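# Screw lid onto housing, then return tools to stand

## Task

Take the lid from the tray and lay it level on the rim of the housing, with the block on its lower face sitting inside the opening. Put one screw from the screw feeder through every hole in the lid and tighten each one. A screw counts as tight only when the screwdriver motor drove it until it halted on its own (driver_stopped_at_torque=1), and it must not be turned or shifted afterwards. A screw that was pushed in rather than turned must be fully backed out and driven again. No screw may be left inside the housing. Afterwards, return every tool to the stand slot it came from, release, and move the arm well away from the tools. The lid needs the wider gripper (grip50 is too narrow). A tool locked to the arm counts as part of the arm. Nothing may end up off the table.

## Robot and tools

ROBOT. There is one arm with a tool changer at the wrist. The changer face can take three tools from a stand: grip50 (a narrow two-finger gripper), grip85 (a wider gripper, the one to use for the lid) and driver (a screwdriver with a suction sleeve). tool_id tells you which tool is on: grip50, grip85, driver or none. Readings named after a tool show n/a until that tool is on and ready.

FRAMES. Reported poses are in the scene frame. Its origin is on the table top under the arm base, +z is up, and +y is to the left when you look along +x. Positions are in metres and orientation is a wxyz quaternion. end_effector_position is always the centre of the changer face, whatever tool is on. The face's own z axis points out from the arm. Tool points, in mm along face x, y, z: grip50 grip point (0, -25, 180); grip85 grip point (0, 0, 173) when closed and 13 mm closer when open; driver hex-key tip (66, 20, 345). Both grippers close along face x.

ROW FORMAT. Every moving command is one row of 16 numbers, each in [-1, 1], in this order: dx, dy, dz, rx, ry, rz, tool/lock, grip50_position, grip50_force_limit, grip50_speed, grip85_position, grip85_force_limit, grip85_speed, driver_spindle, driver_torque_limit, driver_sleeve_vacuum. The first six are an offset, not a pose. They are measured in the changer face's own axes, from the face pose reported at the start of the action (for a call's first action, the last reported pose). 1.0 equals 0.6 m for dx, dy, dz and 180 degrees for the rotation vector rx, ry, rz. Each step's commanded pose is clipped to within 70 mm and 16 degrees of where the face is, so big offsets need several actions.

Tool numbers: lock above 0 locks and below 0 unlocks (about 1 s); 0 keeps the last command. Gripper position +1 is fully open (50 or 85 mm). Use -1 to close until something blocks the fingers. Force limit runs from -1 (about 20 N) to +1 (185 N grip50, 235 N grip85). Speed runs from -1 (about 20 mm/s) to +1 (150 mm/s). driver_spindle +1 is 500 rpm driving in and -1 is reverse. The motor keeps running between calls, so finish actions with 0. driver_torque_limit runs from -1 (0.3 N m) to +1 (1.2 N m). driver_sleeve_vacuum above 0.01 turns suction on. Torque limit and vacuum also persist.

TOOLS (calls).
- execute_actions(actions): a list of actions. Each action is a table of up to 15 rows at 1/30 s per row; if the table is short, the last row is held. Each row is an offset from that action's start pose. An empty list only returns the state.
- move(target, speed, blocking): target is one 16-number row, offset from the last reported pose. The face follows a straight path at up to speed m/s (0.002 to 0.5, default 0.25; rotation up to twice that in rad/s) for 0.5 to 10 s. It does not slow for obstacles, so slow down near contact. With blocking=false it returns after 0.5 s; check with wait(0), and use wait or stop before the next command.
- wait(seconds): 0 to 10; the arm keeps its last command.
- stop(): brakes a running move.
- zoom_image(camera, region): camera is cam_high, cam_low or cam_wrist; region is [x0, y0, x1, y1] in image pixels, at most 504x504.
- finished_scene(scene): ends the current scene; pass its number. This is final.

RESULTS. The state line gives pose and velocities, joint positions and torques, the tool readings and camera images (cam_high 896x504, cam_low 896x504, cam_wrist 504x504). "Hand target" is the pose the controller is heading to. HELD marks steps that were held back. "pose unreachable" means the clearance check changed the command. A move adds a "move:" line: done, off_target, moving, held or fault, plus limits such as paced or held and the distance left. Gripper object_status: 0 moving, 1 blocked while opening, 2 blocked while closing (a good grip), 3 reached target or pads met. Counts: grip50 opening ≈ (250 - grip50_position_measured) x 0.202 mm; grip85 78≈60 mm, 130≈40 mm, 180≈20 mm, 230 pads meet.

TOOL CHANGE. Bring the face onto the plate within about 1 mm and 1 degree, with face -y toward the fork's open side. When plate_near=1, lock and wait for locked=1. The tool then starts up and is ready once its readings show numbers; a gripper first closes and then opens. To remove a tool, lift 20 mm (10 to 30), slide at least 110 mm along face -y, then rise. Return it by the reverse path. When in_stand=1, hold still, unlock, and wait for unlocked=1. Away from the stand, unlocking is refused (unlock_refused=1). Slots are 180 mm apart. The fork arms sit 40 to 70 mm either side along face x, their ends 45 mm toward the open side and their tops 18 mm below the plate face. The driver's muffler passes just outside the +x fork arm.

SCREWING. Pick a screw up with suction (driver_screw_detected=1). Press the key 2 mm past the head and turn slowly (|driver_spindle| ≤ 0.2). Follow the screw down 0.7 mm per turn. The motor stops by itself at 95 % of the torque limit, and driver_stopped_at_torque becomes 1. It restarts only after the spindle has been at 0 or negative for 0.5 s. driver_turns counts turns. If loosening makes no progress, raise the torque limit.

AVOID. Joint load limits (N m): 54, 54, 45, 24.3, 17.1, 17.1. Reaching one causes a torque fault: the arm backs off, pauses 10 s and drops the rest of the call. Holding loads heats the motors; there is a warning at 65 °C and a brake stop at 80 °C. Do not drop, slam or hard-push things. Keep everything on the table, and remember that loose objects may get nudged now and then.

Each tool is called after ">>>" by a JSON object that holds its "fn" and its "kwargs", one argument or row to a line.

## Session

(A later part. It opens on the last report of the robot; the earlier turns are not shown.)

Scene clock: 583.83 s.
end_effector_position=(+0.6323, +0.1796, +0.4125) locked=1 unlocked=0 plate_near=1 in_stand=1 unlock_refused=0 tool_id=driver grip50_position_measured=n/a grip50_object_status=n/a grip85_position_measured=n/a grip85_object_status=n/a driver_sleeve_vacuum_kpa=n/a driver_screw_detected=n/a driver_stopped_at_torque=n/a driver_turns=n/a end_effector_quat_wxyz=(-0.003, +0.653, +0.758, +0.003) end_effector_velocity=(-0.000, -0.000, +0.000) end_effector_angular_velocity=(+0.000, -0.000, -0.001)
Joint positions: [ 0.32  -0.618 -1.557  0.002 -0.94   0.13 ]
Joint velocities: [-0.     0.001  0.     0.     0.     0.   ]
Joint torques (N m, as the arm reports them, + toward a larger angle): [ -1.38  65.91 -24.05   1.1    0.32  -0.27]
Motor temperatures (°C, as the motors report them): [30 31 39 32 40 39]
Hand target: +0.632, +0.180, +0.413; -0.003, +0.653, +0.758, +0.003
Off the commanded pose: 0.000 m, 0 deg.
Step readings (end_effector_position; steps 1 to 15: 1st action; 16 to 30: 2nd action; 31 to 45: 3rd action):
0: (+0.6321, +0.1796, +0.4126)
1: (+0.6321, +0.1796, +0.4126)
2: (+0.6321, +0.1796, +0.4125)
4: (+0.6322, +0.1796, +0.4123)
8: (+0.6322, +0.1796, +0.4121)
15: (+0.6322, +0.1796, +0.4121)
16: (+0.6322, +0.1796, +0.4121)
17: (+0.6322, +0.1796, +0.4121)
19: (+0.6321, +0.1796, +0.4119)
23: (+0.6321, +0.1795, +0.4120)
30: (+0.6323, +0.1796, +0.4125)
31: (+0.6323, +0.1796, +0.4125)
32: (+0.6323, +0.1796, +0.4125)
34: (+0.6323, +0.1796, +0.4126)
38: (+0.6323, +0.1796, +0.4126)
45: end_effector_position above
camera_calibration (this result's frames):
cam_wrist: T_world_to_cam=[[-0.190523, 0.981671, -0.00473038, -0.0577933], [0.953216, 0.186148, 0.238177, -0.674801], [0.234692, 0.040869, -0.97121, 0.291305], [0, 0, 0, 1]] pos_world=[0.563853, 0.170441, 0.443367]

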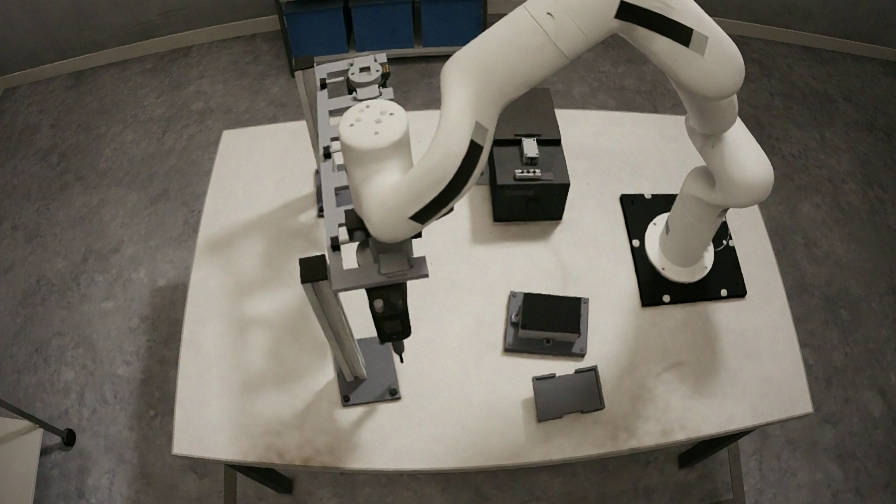

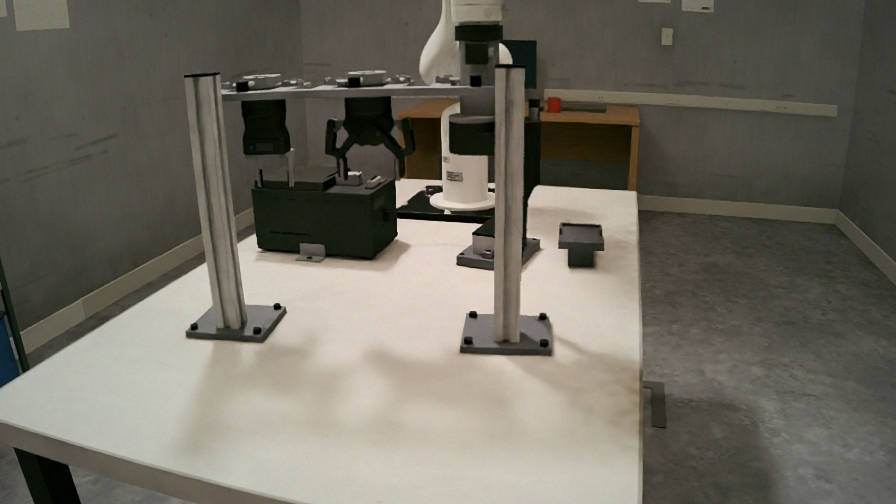

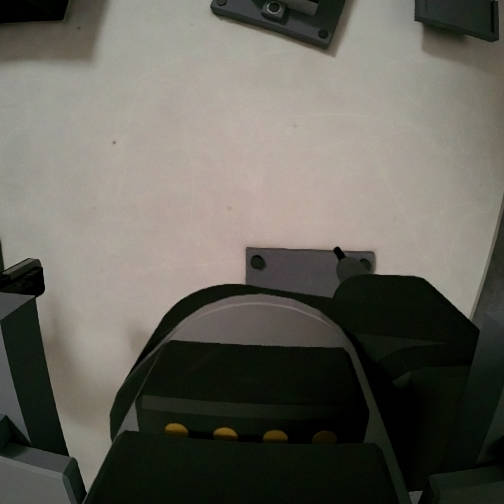

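>>> {"fn": "move", "kwargs": {
  "target": [0,0,-0.034,0,0,0,0,0,0,0,0,0,0,0,-0.3,0],
  "speed": 0.08
}}

>>> {"fn": "move", "kwargs": {
  "target": [0,-0.21,0,0,0,0,0,0,0,0,0,0,0,0,-0.3,0],
  "speed": 0.15
}}

Scene clock: 591.20 s.
end_effector_position=(+0.6323, +0.1795, +0.4327) locked=1 unlocked=0 plate_near=1 in_stand=0 unlock_refused=0 tool_id=driver grip50_position_measured=n/a grip50_object_status=n/a grip85_position_measured=n/a grip85_object_status=n/a driver_sleeve_vacuum_kpa=0 driver_screw_detected=0 driver_stopped_at_torque=0 driver_turns=0.00 end_effector_quat_wxyz=(-0.003, +0.653, +0.758, +0.002) end_effector_velocity=(-0.000, +0.000, -0.000) end_effector_angular_velocity=(-0.001, +0.002, -0.000)
Joint positions: [ 0.32  -0.603 -1.581  0.002 -0.979  0.13 ]
Joint velocities: [ 0.    -0.001 -0.    -0.    -0.002  0.001]
Joint torques (N m, as the arm reports them, + toward a larger angle): [ -0.69  70.43 -26.6    0.77   0.53  -0.21]
Motor temperatures (°C, as the motors report them): [30 32 40 32 40 39]
Hand target: +0.632, +0.179, +0.433; -0.003, +0.653, +0.758, +0.003
Off the commanded pose: 0.000 m, 0 deg.
move: done
camera_calibration (this result's frames):
cam_wrist: T_world_to_cam=[[-0.190586, 0.981659, -0.00472316, -0.0575437], [0.953277, 0.18622, 0.237878, -0.679479], [0.234395, 0.0408337, -0.971284, 0.311141], [0, 0, 0, 1]] pos_world=[0.563834, 0.170316, 0.463567]

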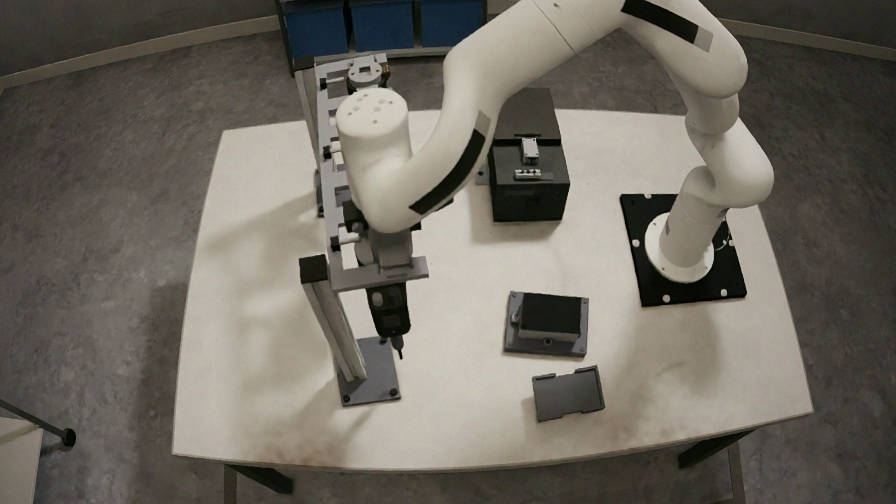

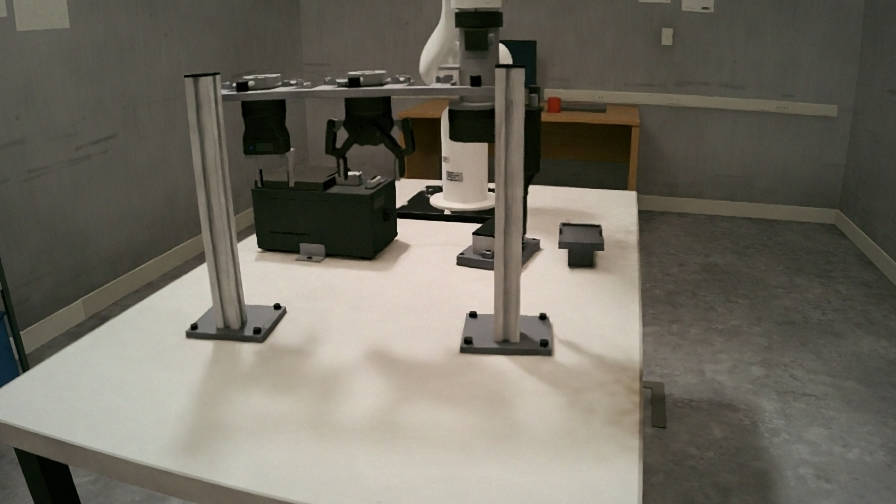

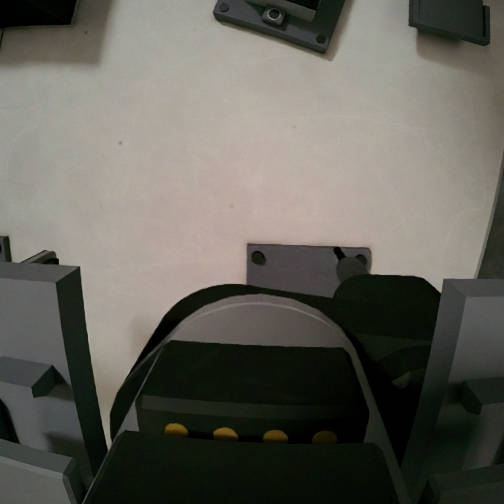

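Scene clock: 592.47 s.
end_effector_position=(+0.5079, +0.1610, +0.4328) locked=1 unlocked=0 plate_near=1 in_stand=0 unlock_refused=0 tool_id=driver grip50_position_measured=n/a grip50_object_status=n/a grip85_position_measured=n/a grip85_object_status=n/a driver_sleeve_vacuum_kpa=0 driver_screw_detected=0 driver_stopped_at_torque=0 driver_turns=0.00 end_effector_quat_wxyz=(-0.003, +0.653, +0.758, +0.003) end_effector_velocity=(-0.002, -0.001, -0.001) end_effector_angular_velocity=(-0.002, +0.004, -0.000)
Joint positions: [ 0.351 -0.296 -1.153  0.002 -0.858  0.161]
Joint velocities: [-0.     0.002  0.005 -0.001 -0.002  0.001]
Joint torques (N m, as the arm reports them, + toward a larger angle): [ -2.41  50.34 -25.75   0.54   0.46  -0.3 ]
Motor temperatures (°C, as the motors report them): [30 32 40 32 40 39]
Hand target: +0.508, +0.161, +0.433; -0.003, +0.653, +0.758, +0.002
Off the commanded pose: 0.000 m, 0 deg.
move: done
camera_calibration (this result's frames):
cam_wrist: T_world_to_cam=[[-0.190331, 0.981709, -0.00473224, -0.0632653], [0.953194, 0.185952, 0.23842, -0.557683], [0.234939, 0.0408679, -0.971151, 0.340766], [0, 0, 0, 1]] pos_world=[0.43948, 0.151884, 0.463598]

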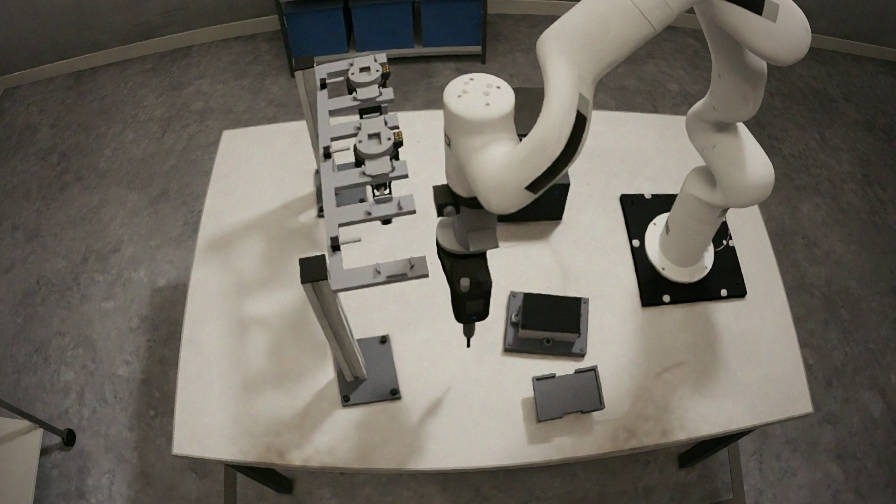

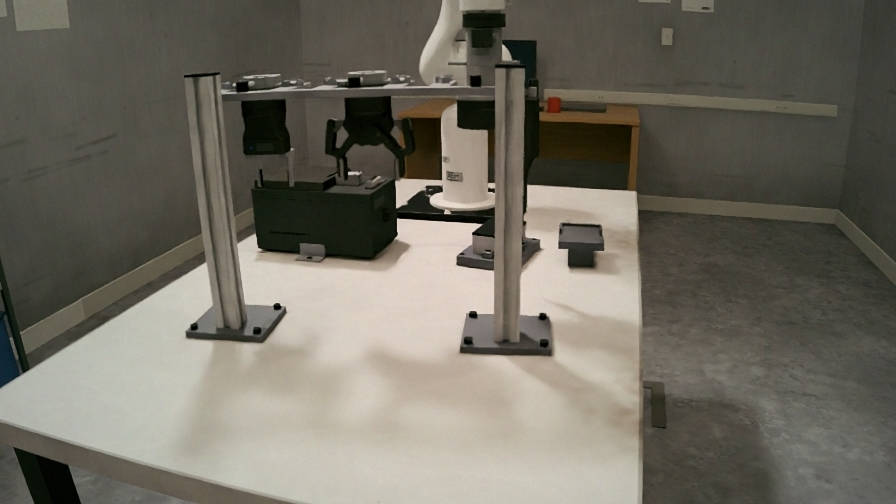

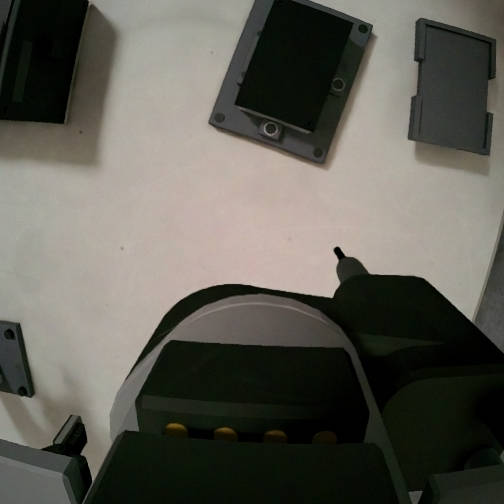

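>>> {"fn": "move", "kwargs": {
  "target": [-0.5134,-0.331,-0.2117,0,0,0.0472,0,0,0,0,0,0,0,0,-0.3,1],
  "speed": 0.3
}}

>>> {"fn": "zoom_image", "kwargs": {
  "camera": "cam_wrist",
  "region": [250,170,410,300]
}}

Scene clock: 629.10 s.
end_effector_position=(+0.3570, -0.1733, +0.5579) locked=1 unlocked=0 plate_near=1 in_stand=0 unlock_refused=0 tool_id=driver grip50_position_measured=n/a grip50_object_status=n/a grip85_position_measured=n/a grip85_object_status=n/a driver_sleeve_vacuum_kpa=14 driver_screw_detected=0 driver_stopped_at_torque=0 driver_turns=0.00 end_effector_quat_wxyz=(-0.002, +0.707, +0.707, +0.002) end_effector_velocity=(-0.000, -0.001, +0.001) end_effector_angular_velocity=(-0.001, -0.002, +0.000)
Joint positions: [-0.404  0.136 -0.982  0.    -1.119 -0.445]
Joint velocities: [-0.003  0.    -0.002  0.    -0.    -0.003]
Joint torques (N m, as the arm reports them, + toward a larger angle): [ -1.38  25.15 -26.69   0.61  -0.08  -0.32]
Motor temperatures (°C, as the motors report them): [30 32 41 32 39 39]
Hand target: +0.357, -0.174, +0.558; -0.002, +0.707, +0.707, +0.003
Off the commanded pose: 0.001 m, 0 deg.
move: done
camera_calibration (this result's frames):
cam_wrist: T_world_to_cam=[[-0.0439397, 0.99902, -0.00530062, 0.187837], [0.970272, 0.0439381, 0.237995, -0.411938], [0.237994, 0.00531438, -0.971252, 0.504143], [0, 0, 0, 1]] pos_world=[0.287962, -0.172233, 0.588684]

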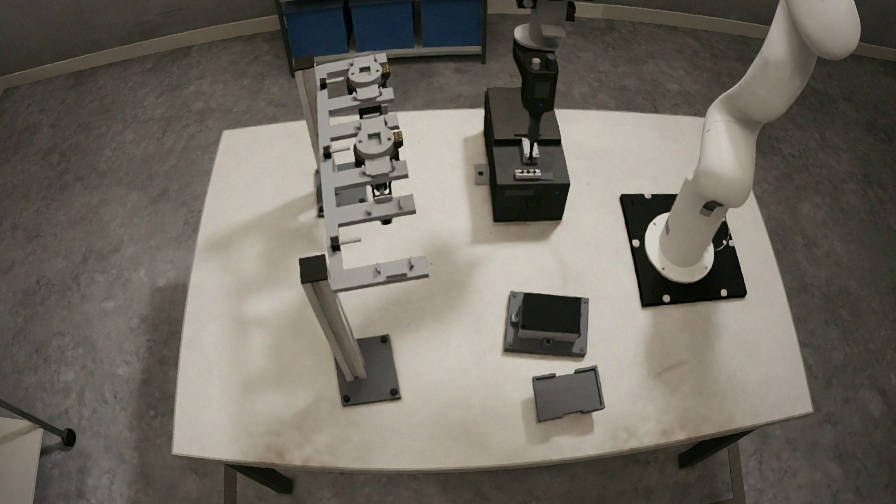

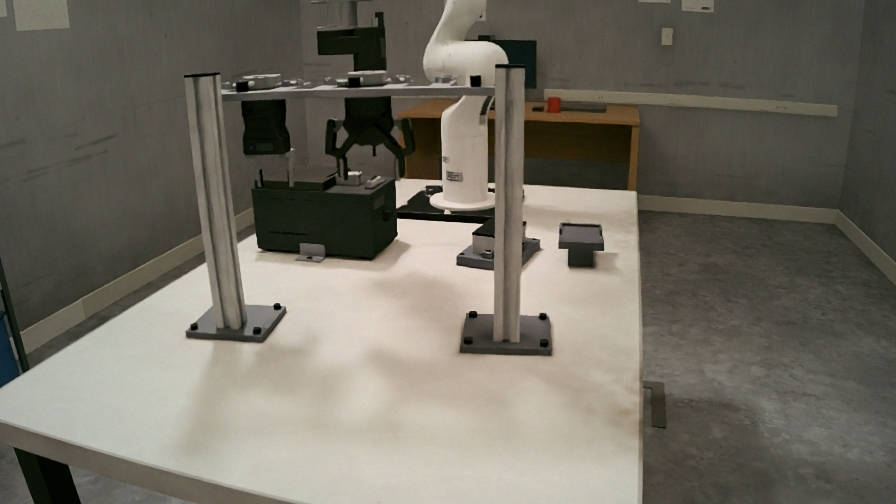

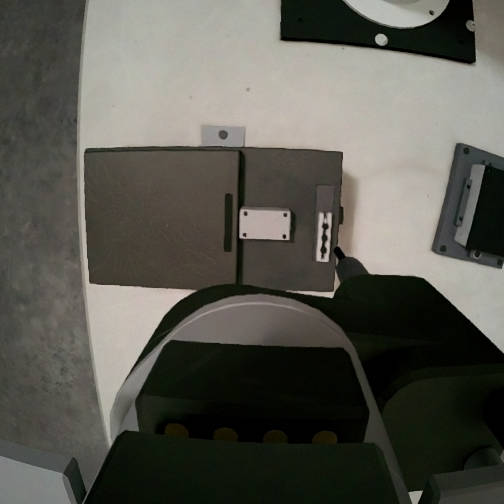

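Region (250, 170, 410, 300) of cam_wrist's 504x504 image, scaled by 3.150, with more detail than that image has; it fills the top 410 rows of this view, and the rest is white.

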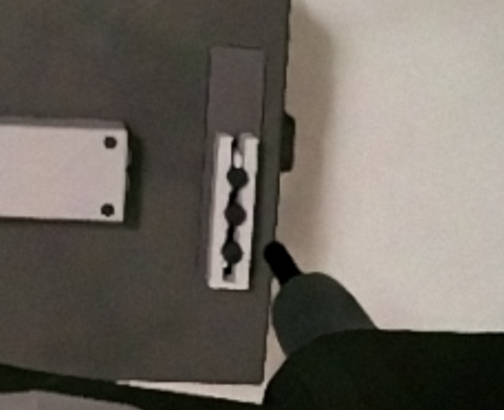

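>>> {"fn": "execute_actions", "kwargs": {
  "actions": []
}}

Scene clock: 662.27 s.
end_effector_position=(+0.3569, -0.1736, +0.5581) locked=1 unlocked=0 plate_near=1 in_stand=0 unlock_refused=0 tool_id=driver grip50_position_measured=n/a grip50_object_status=n/a grip85_position_measured=n/a grip85_object_status=n/a driver_sleeve_vacuum_kpa=14 driver_screw_detected=0 driver_stopped_at_torque=0 driver_turns=0.00 end_effector_quat_wxyz=(-0.002, +0.707, +0.707, +0.003) end_effector_velocity=(+0.000, -0.000, +0.000) end_effector_angular_velocity=(-0.001, -0.000, -0.001)
Joint positions: [-0.405  0.136 -0.983  0.    -1.119 -0.446]
Joint velocities: [-0.    -0.    -0.    -0.001  0.001  0.001]
Joint torques (N m, as the arm reports them, + toward a larger angle): [ -0.65  25.43 -26.39   1.11  -0.03  -0.15]
Motor temperatures (°C, as the motors report them): [30 31 41 32 39 39]
Hand target: +0.357, -0.174, +0.558; -0.002, +0.707, +0.707, +0.003
Off the commanded pose: 0.001 m, 0 deg.
camera_calibration (this result's frames):
cam_wrist: T_world_to_cam=[[-0.0435688, 0.999035, -0.00557267, 0.188148], [0.970215, 0.0436411, 0.238284, -0.41207], [0.238297, 0.00497504, -0.97118, 0.504161], [0, 0, 0, 1]] pos_world=[0.287854, -0.172491, 0.588869]

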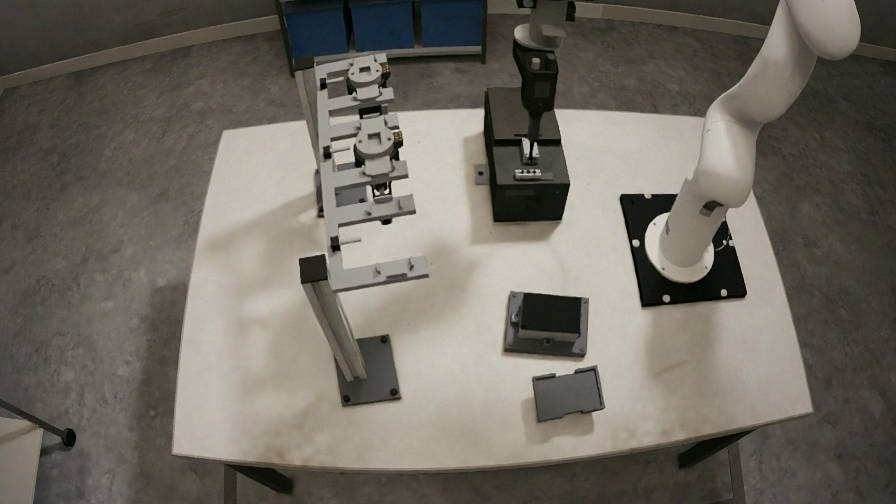

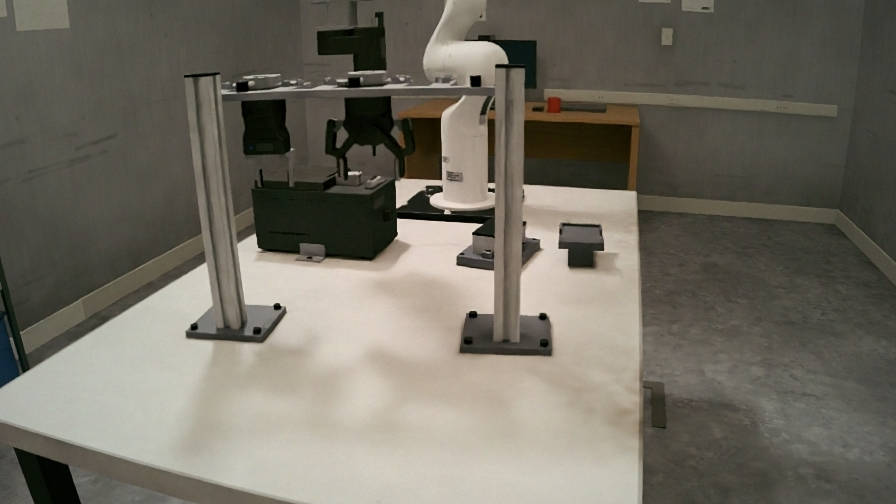

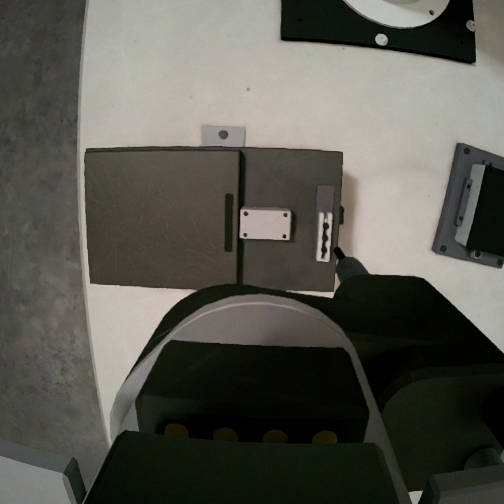

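>>> {"fn": "zoom_image", "kwargs": {
  "camera": "cam_high",
  "region": [470, 260, 650, 440]
}}

>>> {"fn": "zoom_image", "kwargs": {
  "camera": "cam_low",
  "region": [430, 180, 630, 300]
}}

>>> {"fn": "zoom_image", "kwargs": {
  "camera": "cam_wrist",
  "region": [290, 190, 370, 270]
}}

Region (470, 260, 650, 440) of cam_high's 896x504 image, scaled by 2.800, with more detail than that image has.

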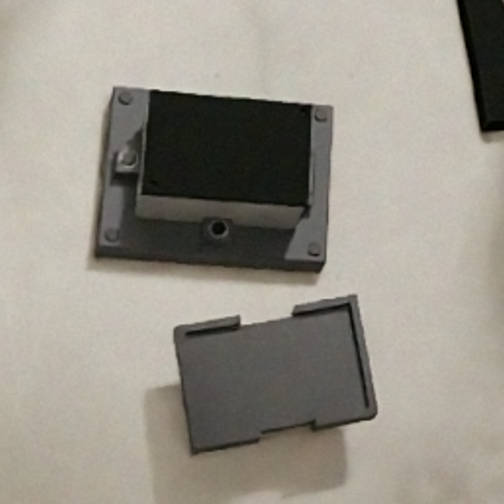

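Region (430, 180, 630, 300) of cam_low's 896x504 image, scaled by 2.520, with more detail than that image has; it fills the top 302 rows of this view, and the rest is white.

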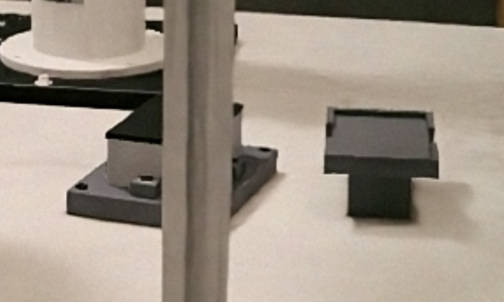

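Region (290, 190, 370, 270) of cam_wrist's 504x504 image, scaled by 6.300, with more detail than that image has.

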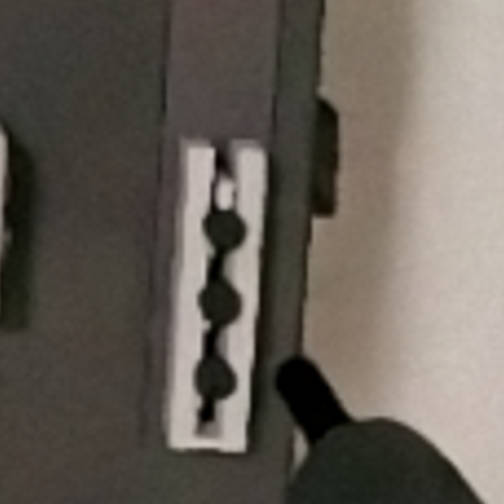

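>>> {"fn": "move", "kwargs": {
  "target": [-0.0062,-0.0245,0.038,0,0,0,0,1,0,0,1,0,0,0,-0.3,1],
  "speed": 0.1
}}

>>> {"fn": "zoom_image", "kwargs": {
  "camera": "cam_wrist",
  "region": [300, 210, 380, 290]
}}

Scene clock: 686.30 s.
end_effector_position=(+0.3423, -0.1772, +0.5354) locked=1 unlocked=0 plate_near=1 in_stand=0 unlock_refused=0 tool_id=driver grip50_position_measured=n/a grip50_object_status=n/a grip85_position_measured=n/a grip85_object_status=n/a driver_sleeve_vacuum_kpa=14 driver_screw_detected=0 driver_stopped_at_torque=0 driver_turns=0.00 end_effector_quat_wxyz=(-0.002, +0.707, +0.707, +0.003) end_effector_velocity=(-0.001, -0.000, -0.001) end_effector_angular_velocity=(+0.000, +0.002, +0.001)
Joint positions: [-0.43   0.158 -0.913  0.    -1.071 -0.471]
Joint velocities: [-0.001  0.     0.002 -0.     0.001 -0.001]
Joint torques (N m, as the arm reports them, + toward a larger angle): [ -2.2   24.23 -26.65   0.91  -0.1   -0.22]
Motor temperatures (°C, as the motors report them): [30 31 42 32 39 39]
Hand target: +0.342, -0.177, +0.535; -0.002, +0.707, +0.707, +0.002
Off the commanded pose: 0.000 m, 0 deg.
move: done
camera_calibration (this result's frames):
cam_wrist: T_world_to_cam=[[-0.0434852, 0.999037, -0.00580768, 0.191076], [0.970144, 0.0436145, 0.238574, -0.392469], [0.238598, 0.00474015, -0.971107, 0.485485], [0, 0, 0, 1]] pos_world=[0.273224, -0.176076, 0.566201]

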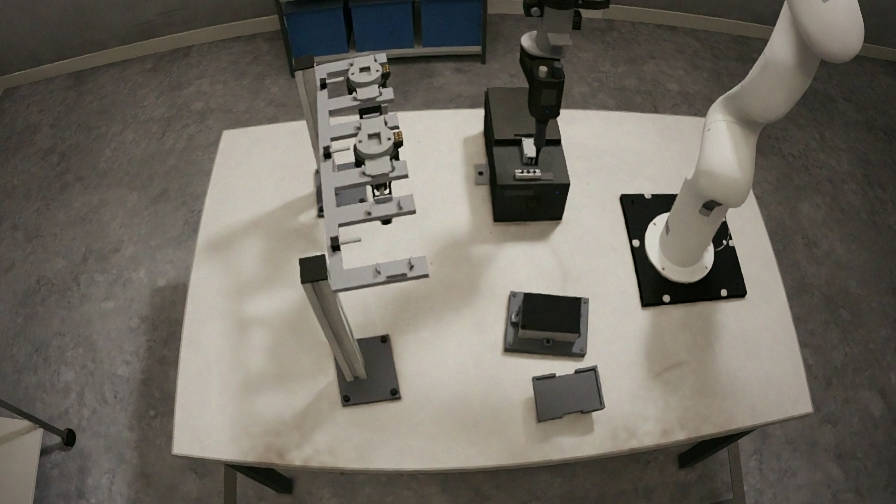

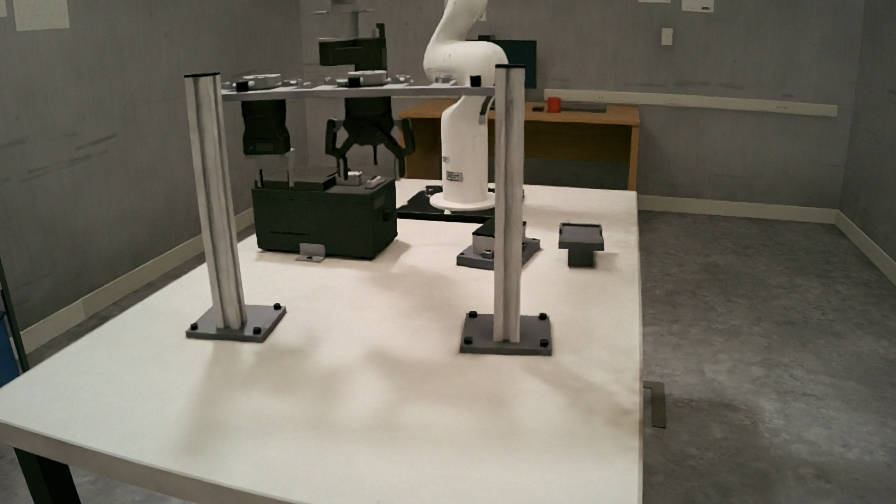

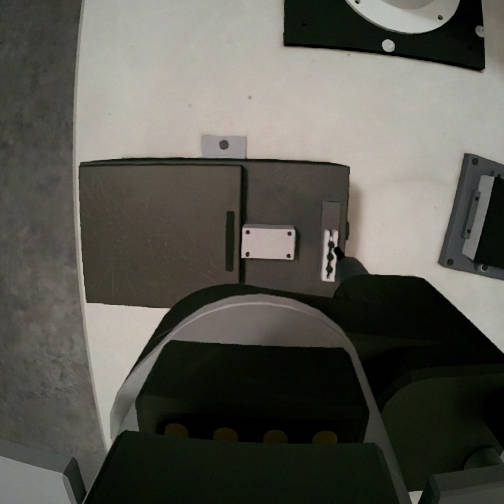

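Region (300, 210, 380, 290) of cam_wrist's 504x504 image, scaled by 6.300, with more detail than that image has.

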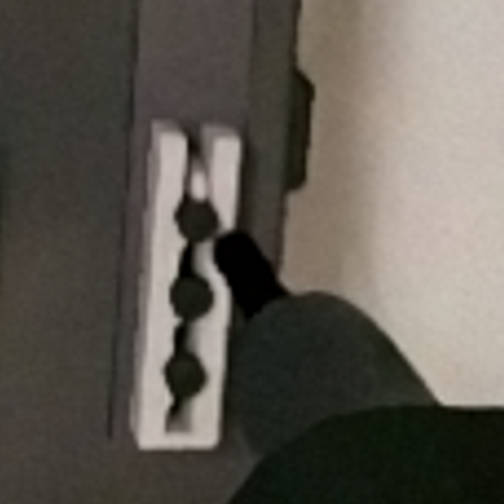

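>>> {"fn": "move", "kwargs": {
  "target": [-0.0062,-0.0062,0.008,0,0,0,0,1,0,0,1,0,0,0,-0.3,1],
  "speed": 0.05
}}

>>> {"fn": "zoom_image", "kwargs": {
  "camera": "cam_wrist",
  "region": [300, 210, 380, 290]
}}

>>> {"fn": "zoom_image", "kwargs": {
  "camera": "cam_high",
  "region": [500, 130, 580, 200]
}}

Scene clock: 701.23 s.
end_effector_position=(+0.3386, -0.1808, +0.5306) locked=1 unlocked=0 plate_near=1 in_stand=0 unlock_refused=0 tool_id=driver grip50_position_measured=n/a grip50_object_status=n/a grip85_position_measured=n/a grip85_object_status=n/a driver_sleeve_vacuum_kpa=14 driver_screw_detected=0 driver_stopped_at_torque=0 driver_turns=0.00 end_effector_quat_wxyz=(-0.002, +0.707, +0.707, +0.003) end_effector_velocity=(-0.000, -0.001, -0.000) end_effector_angular_velocity=(-0.001, -0.002, +0.000)
Joint positions: [-0.443  0.16  -0.9    0.    -1.061 -0.484]
Joint velocities: [-0.002  0.     0.001  0.001  0.003 -0.003]
Joint torques (N m, as the arm reports them, + toward a larger angle): [ -1.    24.18 -26.47   1.24  -0.1   -0.32]
Motor temperatures (°C, as the motors report them): [30 31 42 32 39 39]
Hand target: +0.339, -0.181, +0.531; -0.002, +0.707, +0.707, +0.003
Off the commanded pose: 0.000 m, 0 deg.
move: done
camera_calibration (this result's frames):
cam_wrist: T_world_to_cam=[[-0.0434502, 0.999039, -0.00583957, 0.194548], [0.970149, 0.0435882, 0.23856, -0.387588], [0.238585, 0.00470022, -0.97111, 0.481749], [0, 0, 0, 1]] pos_world=[0.269534, -0.179731, 0.56143]

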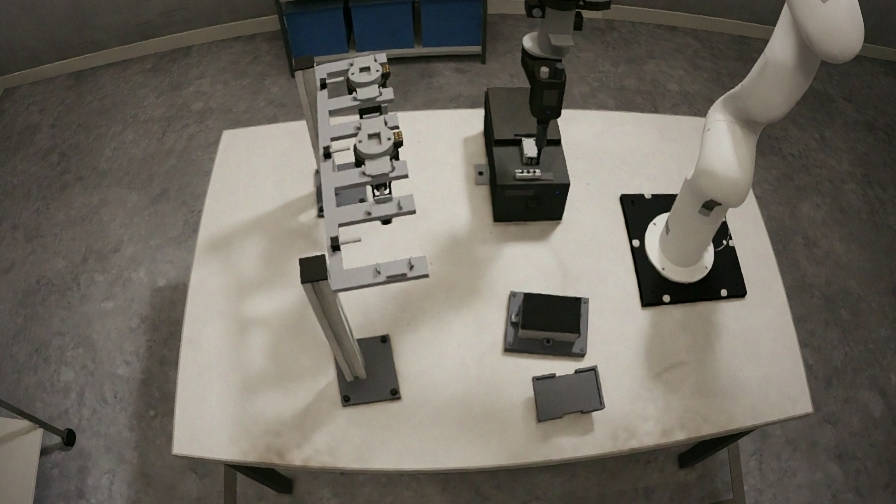

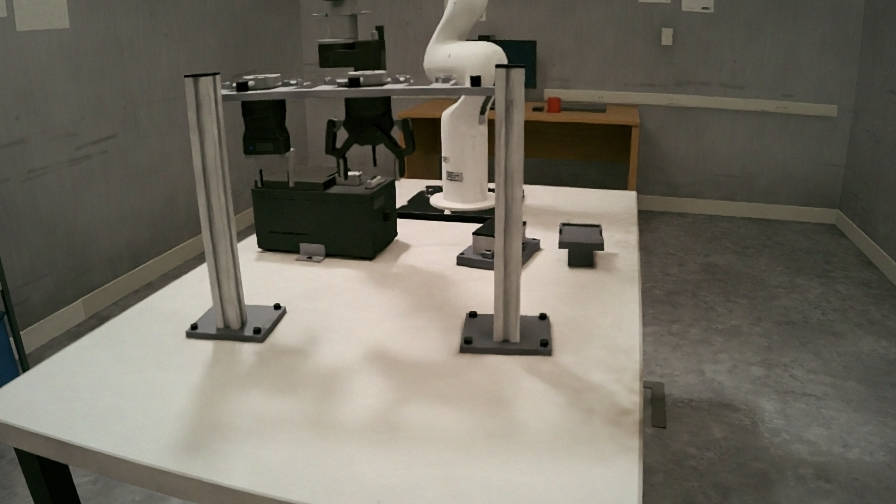

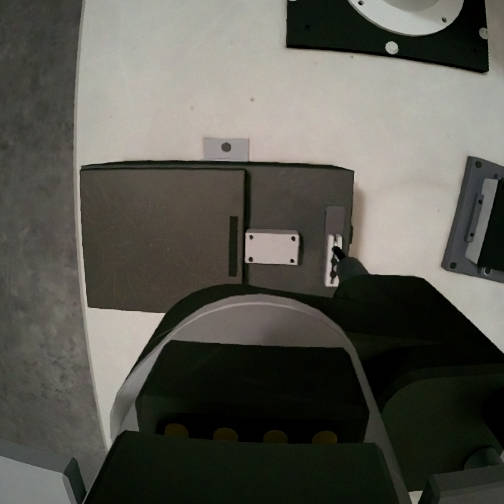

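Region (300, 210, 380, 290) of cam_wrist's 504x504 image, scaled by 6.300, with more detail than that image has.

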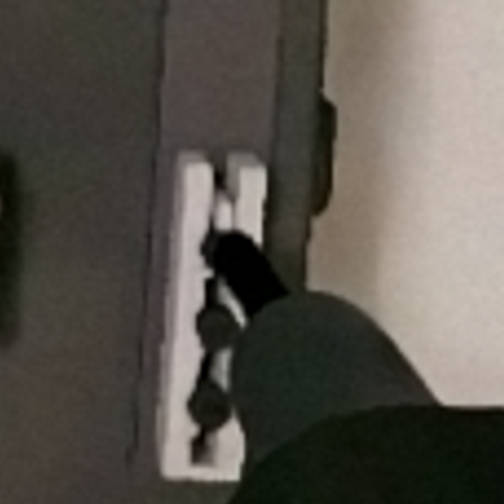

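Region (500, 130, 580, 200) of cam_high's 896x504 image, scaled by 6.300, with more detail than that image has; it fills the top 441 rows of this view, and the rest is white.

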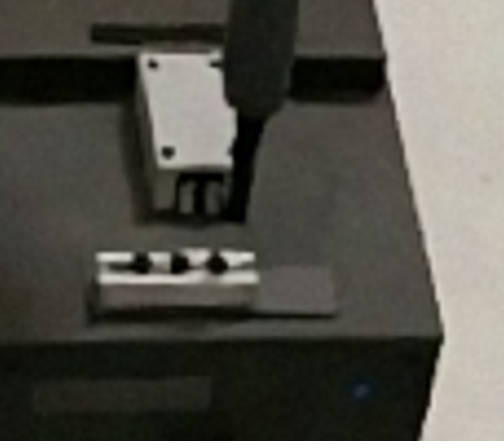

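>>> {"fn": "move", "kwargs": {
  "target": [0,0.004,0.015,0,0,0,0,1,0,0,1,0,0,0,-0.3,1],
  "speed": 0.04
}}

>>> {"fn": "zoom_image", "kwargs": {
  "camera": "cam_wrist",
  "region": [300, 210, 380, 290]
}}

>>> {"fn": "zoom_image", "kwargs": {
  "camera": "cam_high",
  "region": [500, 130, 580, 200]
}}

Scene clock: 723.37 s.
end_effector_position=(+0.3410, -0.1808, +0.5217) locked=1 unlocked=0 plate_near=1 in_stand=0 unlock_refused=0 tool_id=driver grip50_position_measured=n/a grip50_object_status=n/a grip85_position_measured=n/a grip85_object_status=n/a driver_sleeve_vacuum_kpa=14 driver_screw_detected=0 driver_stopped_at_torque=0 driver_turns=0.00 end_effector_quat_wxyz=(-0.002, +0.707, +0.707, +0.003) end_effector_velocity=(+0.000, -0.000, +0.000) end_effector_angular_velocity=(-0.001, -0.002, -0.001)
Joint positions: [-0.44   0.15  -0.889  0.    -1.039 -0.481]
Joint velocities: [-0.     0.     0.     0.     0.002  0.001]
Joint torques (N m, as the arm reports them, + toward a larger angle): [ -1.4   24.45 -26.11   1.06  -0.04  -0.21]
Motor temperatures (°C, as the motors report them): [30 31 42 32 39 39]
Hand target: +0.341, -0.181, +0.522; -0.002, +0.707, +0.707, +0.003
Off the commanded pose: 0.000 m, 0 deg.
move: done
camera_calibration (this result's frames):
cam_wrist: T_world_to_cam=[[-0.0434205, 0.99904, -0.00585305, 0.194556], [0.970151, 0.0435626, 0.238558, -0.387772], [0.238584, 0.00467998, -0.971111, 0.472506], [0, 0, 0, 1]] pos_world=[0.271913, -0.179688, 0.5525]

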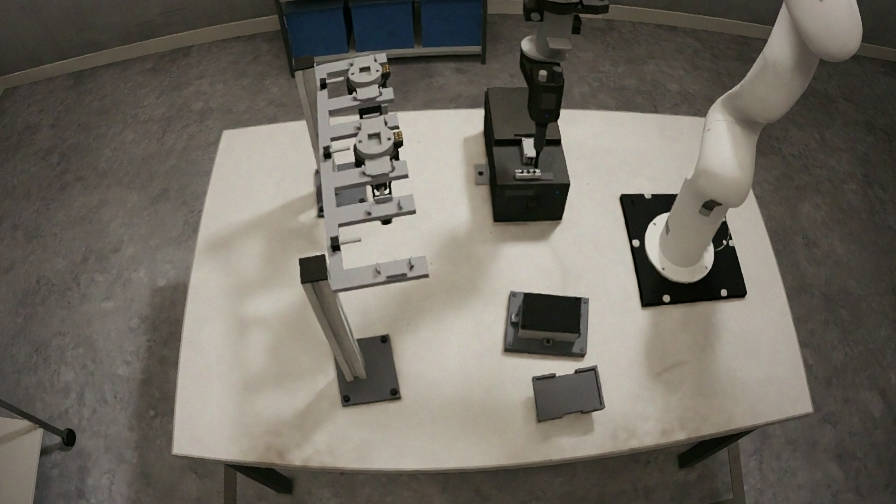

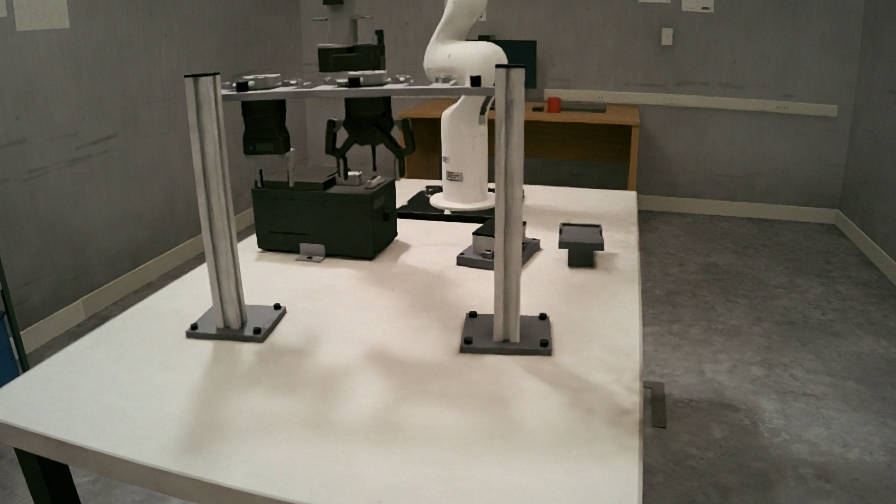

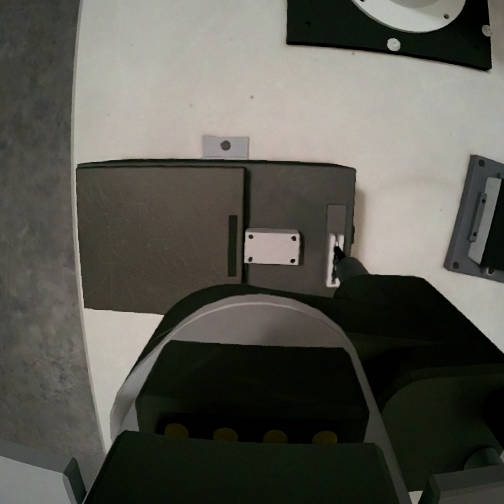

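Region (300, 210, 380, 290) of cam_wrist's 504x504 image, scaled by 6.300, with more detail than that image has.

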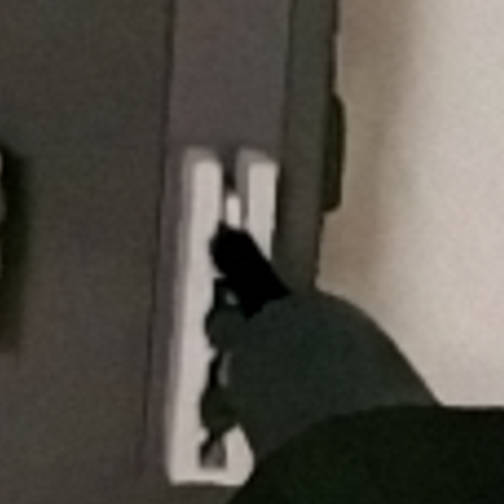

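Region (500, 130, 580, 200) of cam_high's 896x504 image, scaled by 6.300, with more detail than that image has; it fills the top 441 rows of this view, and the rest is white.

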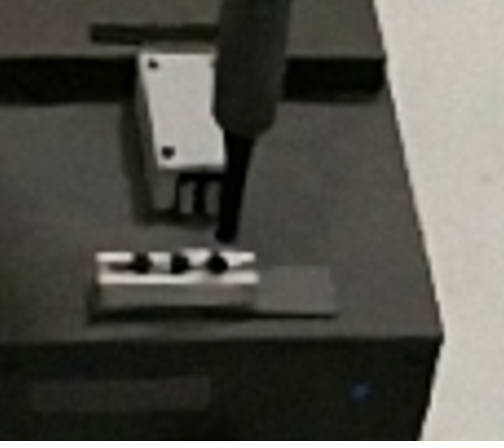

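>>> {"fn": "move", "kwargs": {
  "target": [0.0008,0.004,0.009,0,0,0,0,1,0,0,1,0,0,0,-0.3,1],
  "speed": 0.03
}}

>>> {"fn": "zoom_image", "kwargs": {
  "camera": "cam_wrist",
  "region": [300, 210, 380, 290]
}}

>>> {"fn": "zoom_image", "kwargs": {
  "camera": "cam_high",
  "region": [500, 130, 580, 200]
}}

Scene clock: 742.37 s.
end_effector_position=(+0.3434, -0.1803, +0.5164) locked=1 unlocked=0 plate_near=1 in_stand=0 unlock_refused=0 tool_id=driver grip50_position_measured=n/a grip50_object_status=n/a grip85_position_measured=n/a grip85_object_status=n/a driver_sleeve_vacuum_kpa=14 driver_screw_detected=0 driver_stopped_at_torque=0 driver_turns=0.00 end_effector_quat_wxyz=(-0.002, +0.707, +0.707, +0.003) end_effector_velocity=(+0.000, +0.000, -0.001) end_effector_angular_velocity=(+0.001, +0.001, -0.000)
Joint positions: [-0.436  0.142 -0.884  0.    -1.026 -0.477]
Joint velocities: [ 0.001 -0.002  0.     0.     0.001  0.001]
Joint torques (N m, as the arm reports them, + toward a larger angle): [ -2.3   25.57 -25.99   0.94  -0.16  -0.3 ]
Motor temperatures (°C, as the motors report them): [30 31 42 32 39 39]
Hand target: +0.343, -0.180, +0.516; -0.002, +0.707, +0.707, +0.003
Off the commanded pose: 0.000 m, 0 deg.
move: done
camera_calibration (this result's frames):
cam_wrist: T_world_to_cam=[[-0.0434087, 0.99904, -0.00583281, 0.194112], [0.970162, 0.0435465, 0.238517, -0.388799], [0.238542, 0.00469494, -0.971121, 0.466765], [0, 0, 0, 1]] pos_world=[0.274281, -0.179186, 0.547153]

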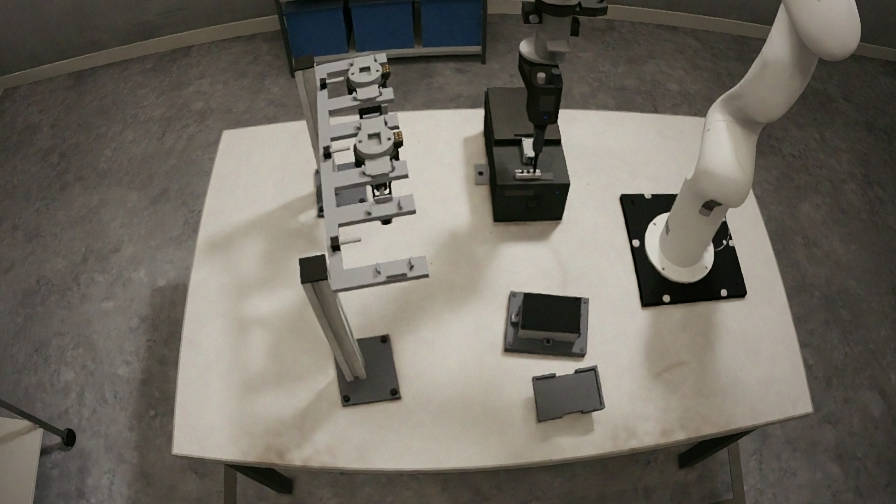

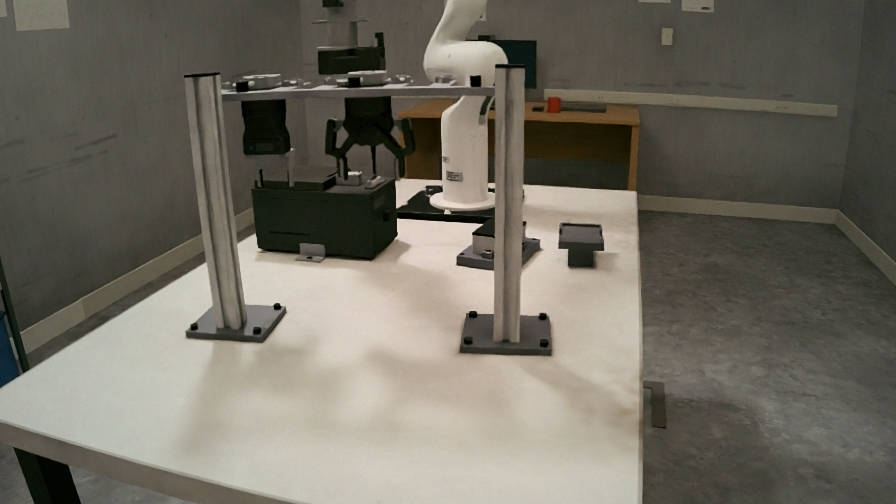

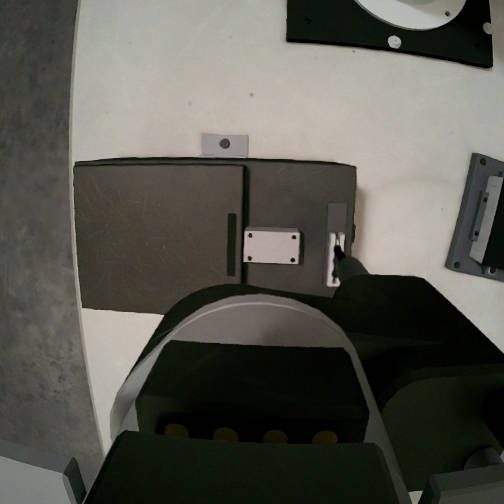

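Region (300, 210, 380, 290) of cam_wrist's 504x504 image, scaled by 6.300, with more detail than that image has.

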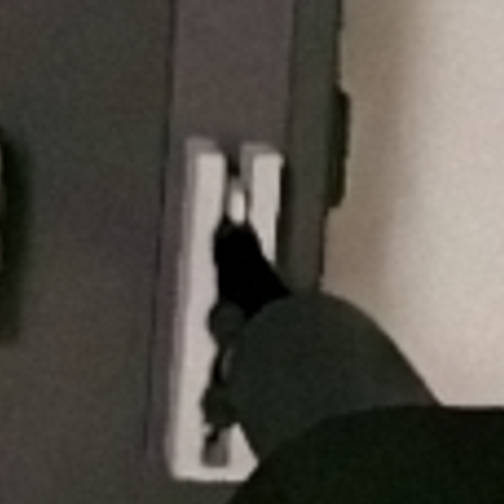

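Region (500, 130, 580, 200) of cam_high's 896x504 image, scaled by 6.300, with more detail than that image has; it fills the top 441 rows of this view, and the rest is white.

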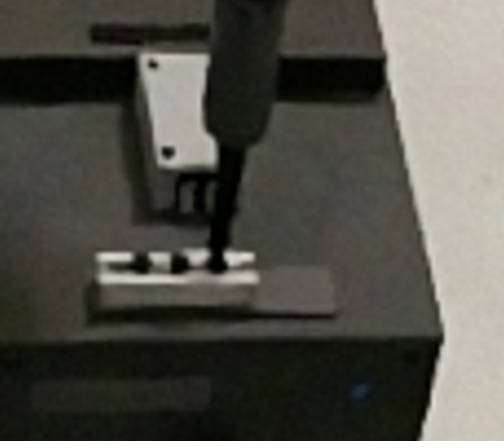

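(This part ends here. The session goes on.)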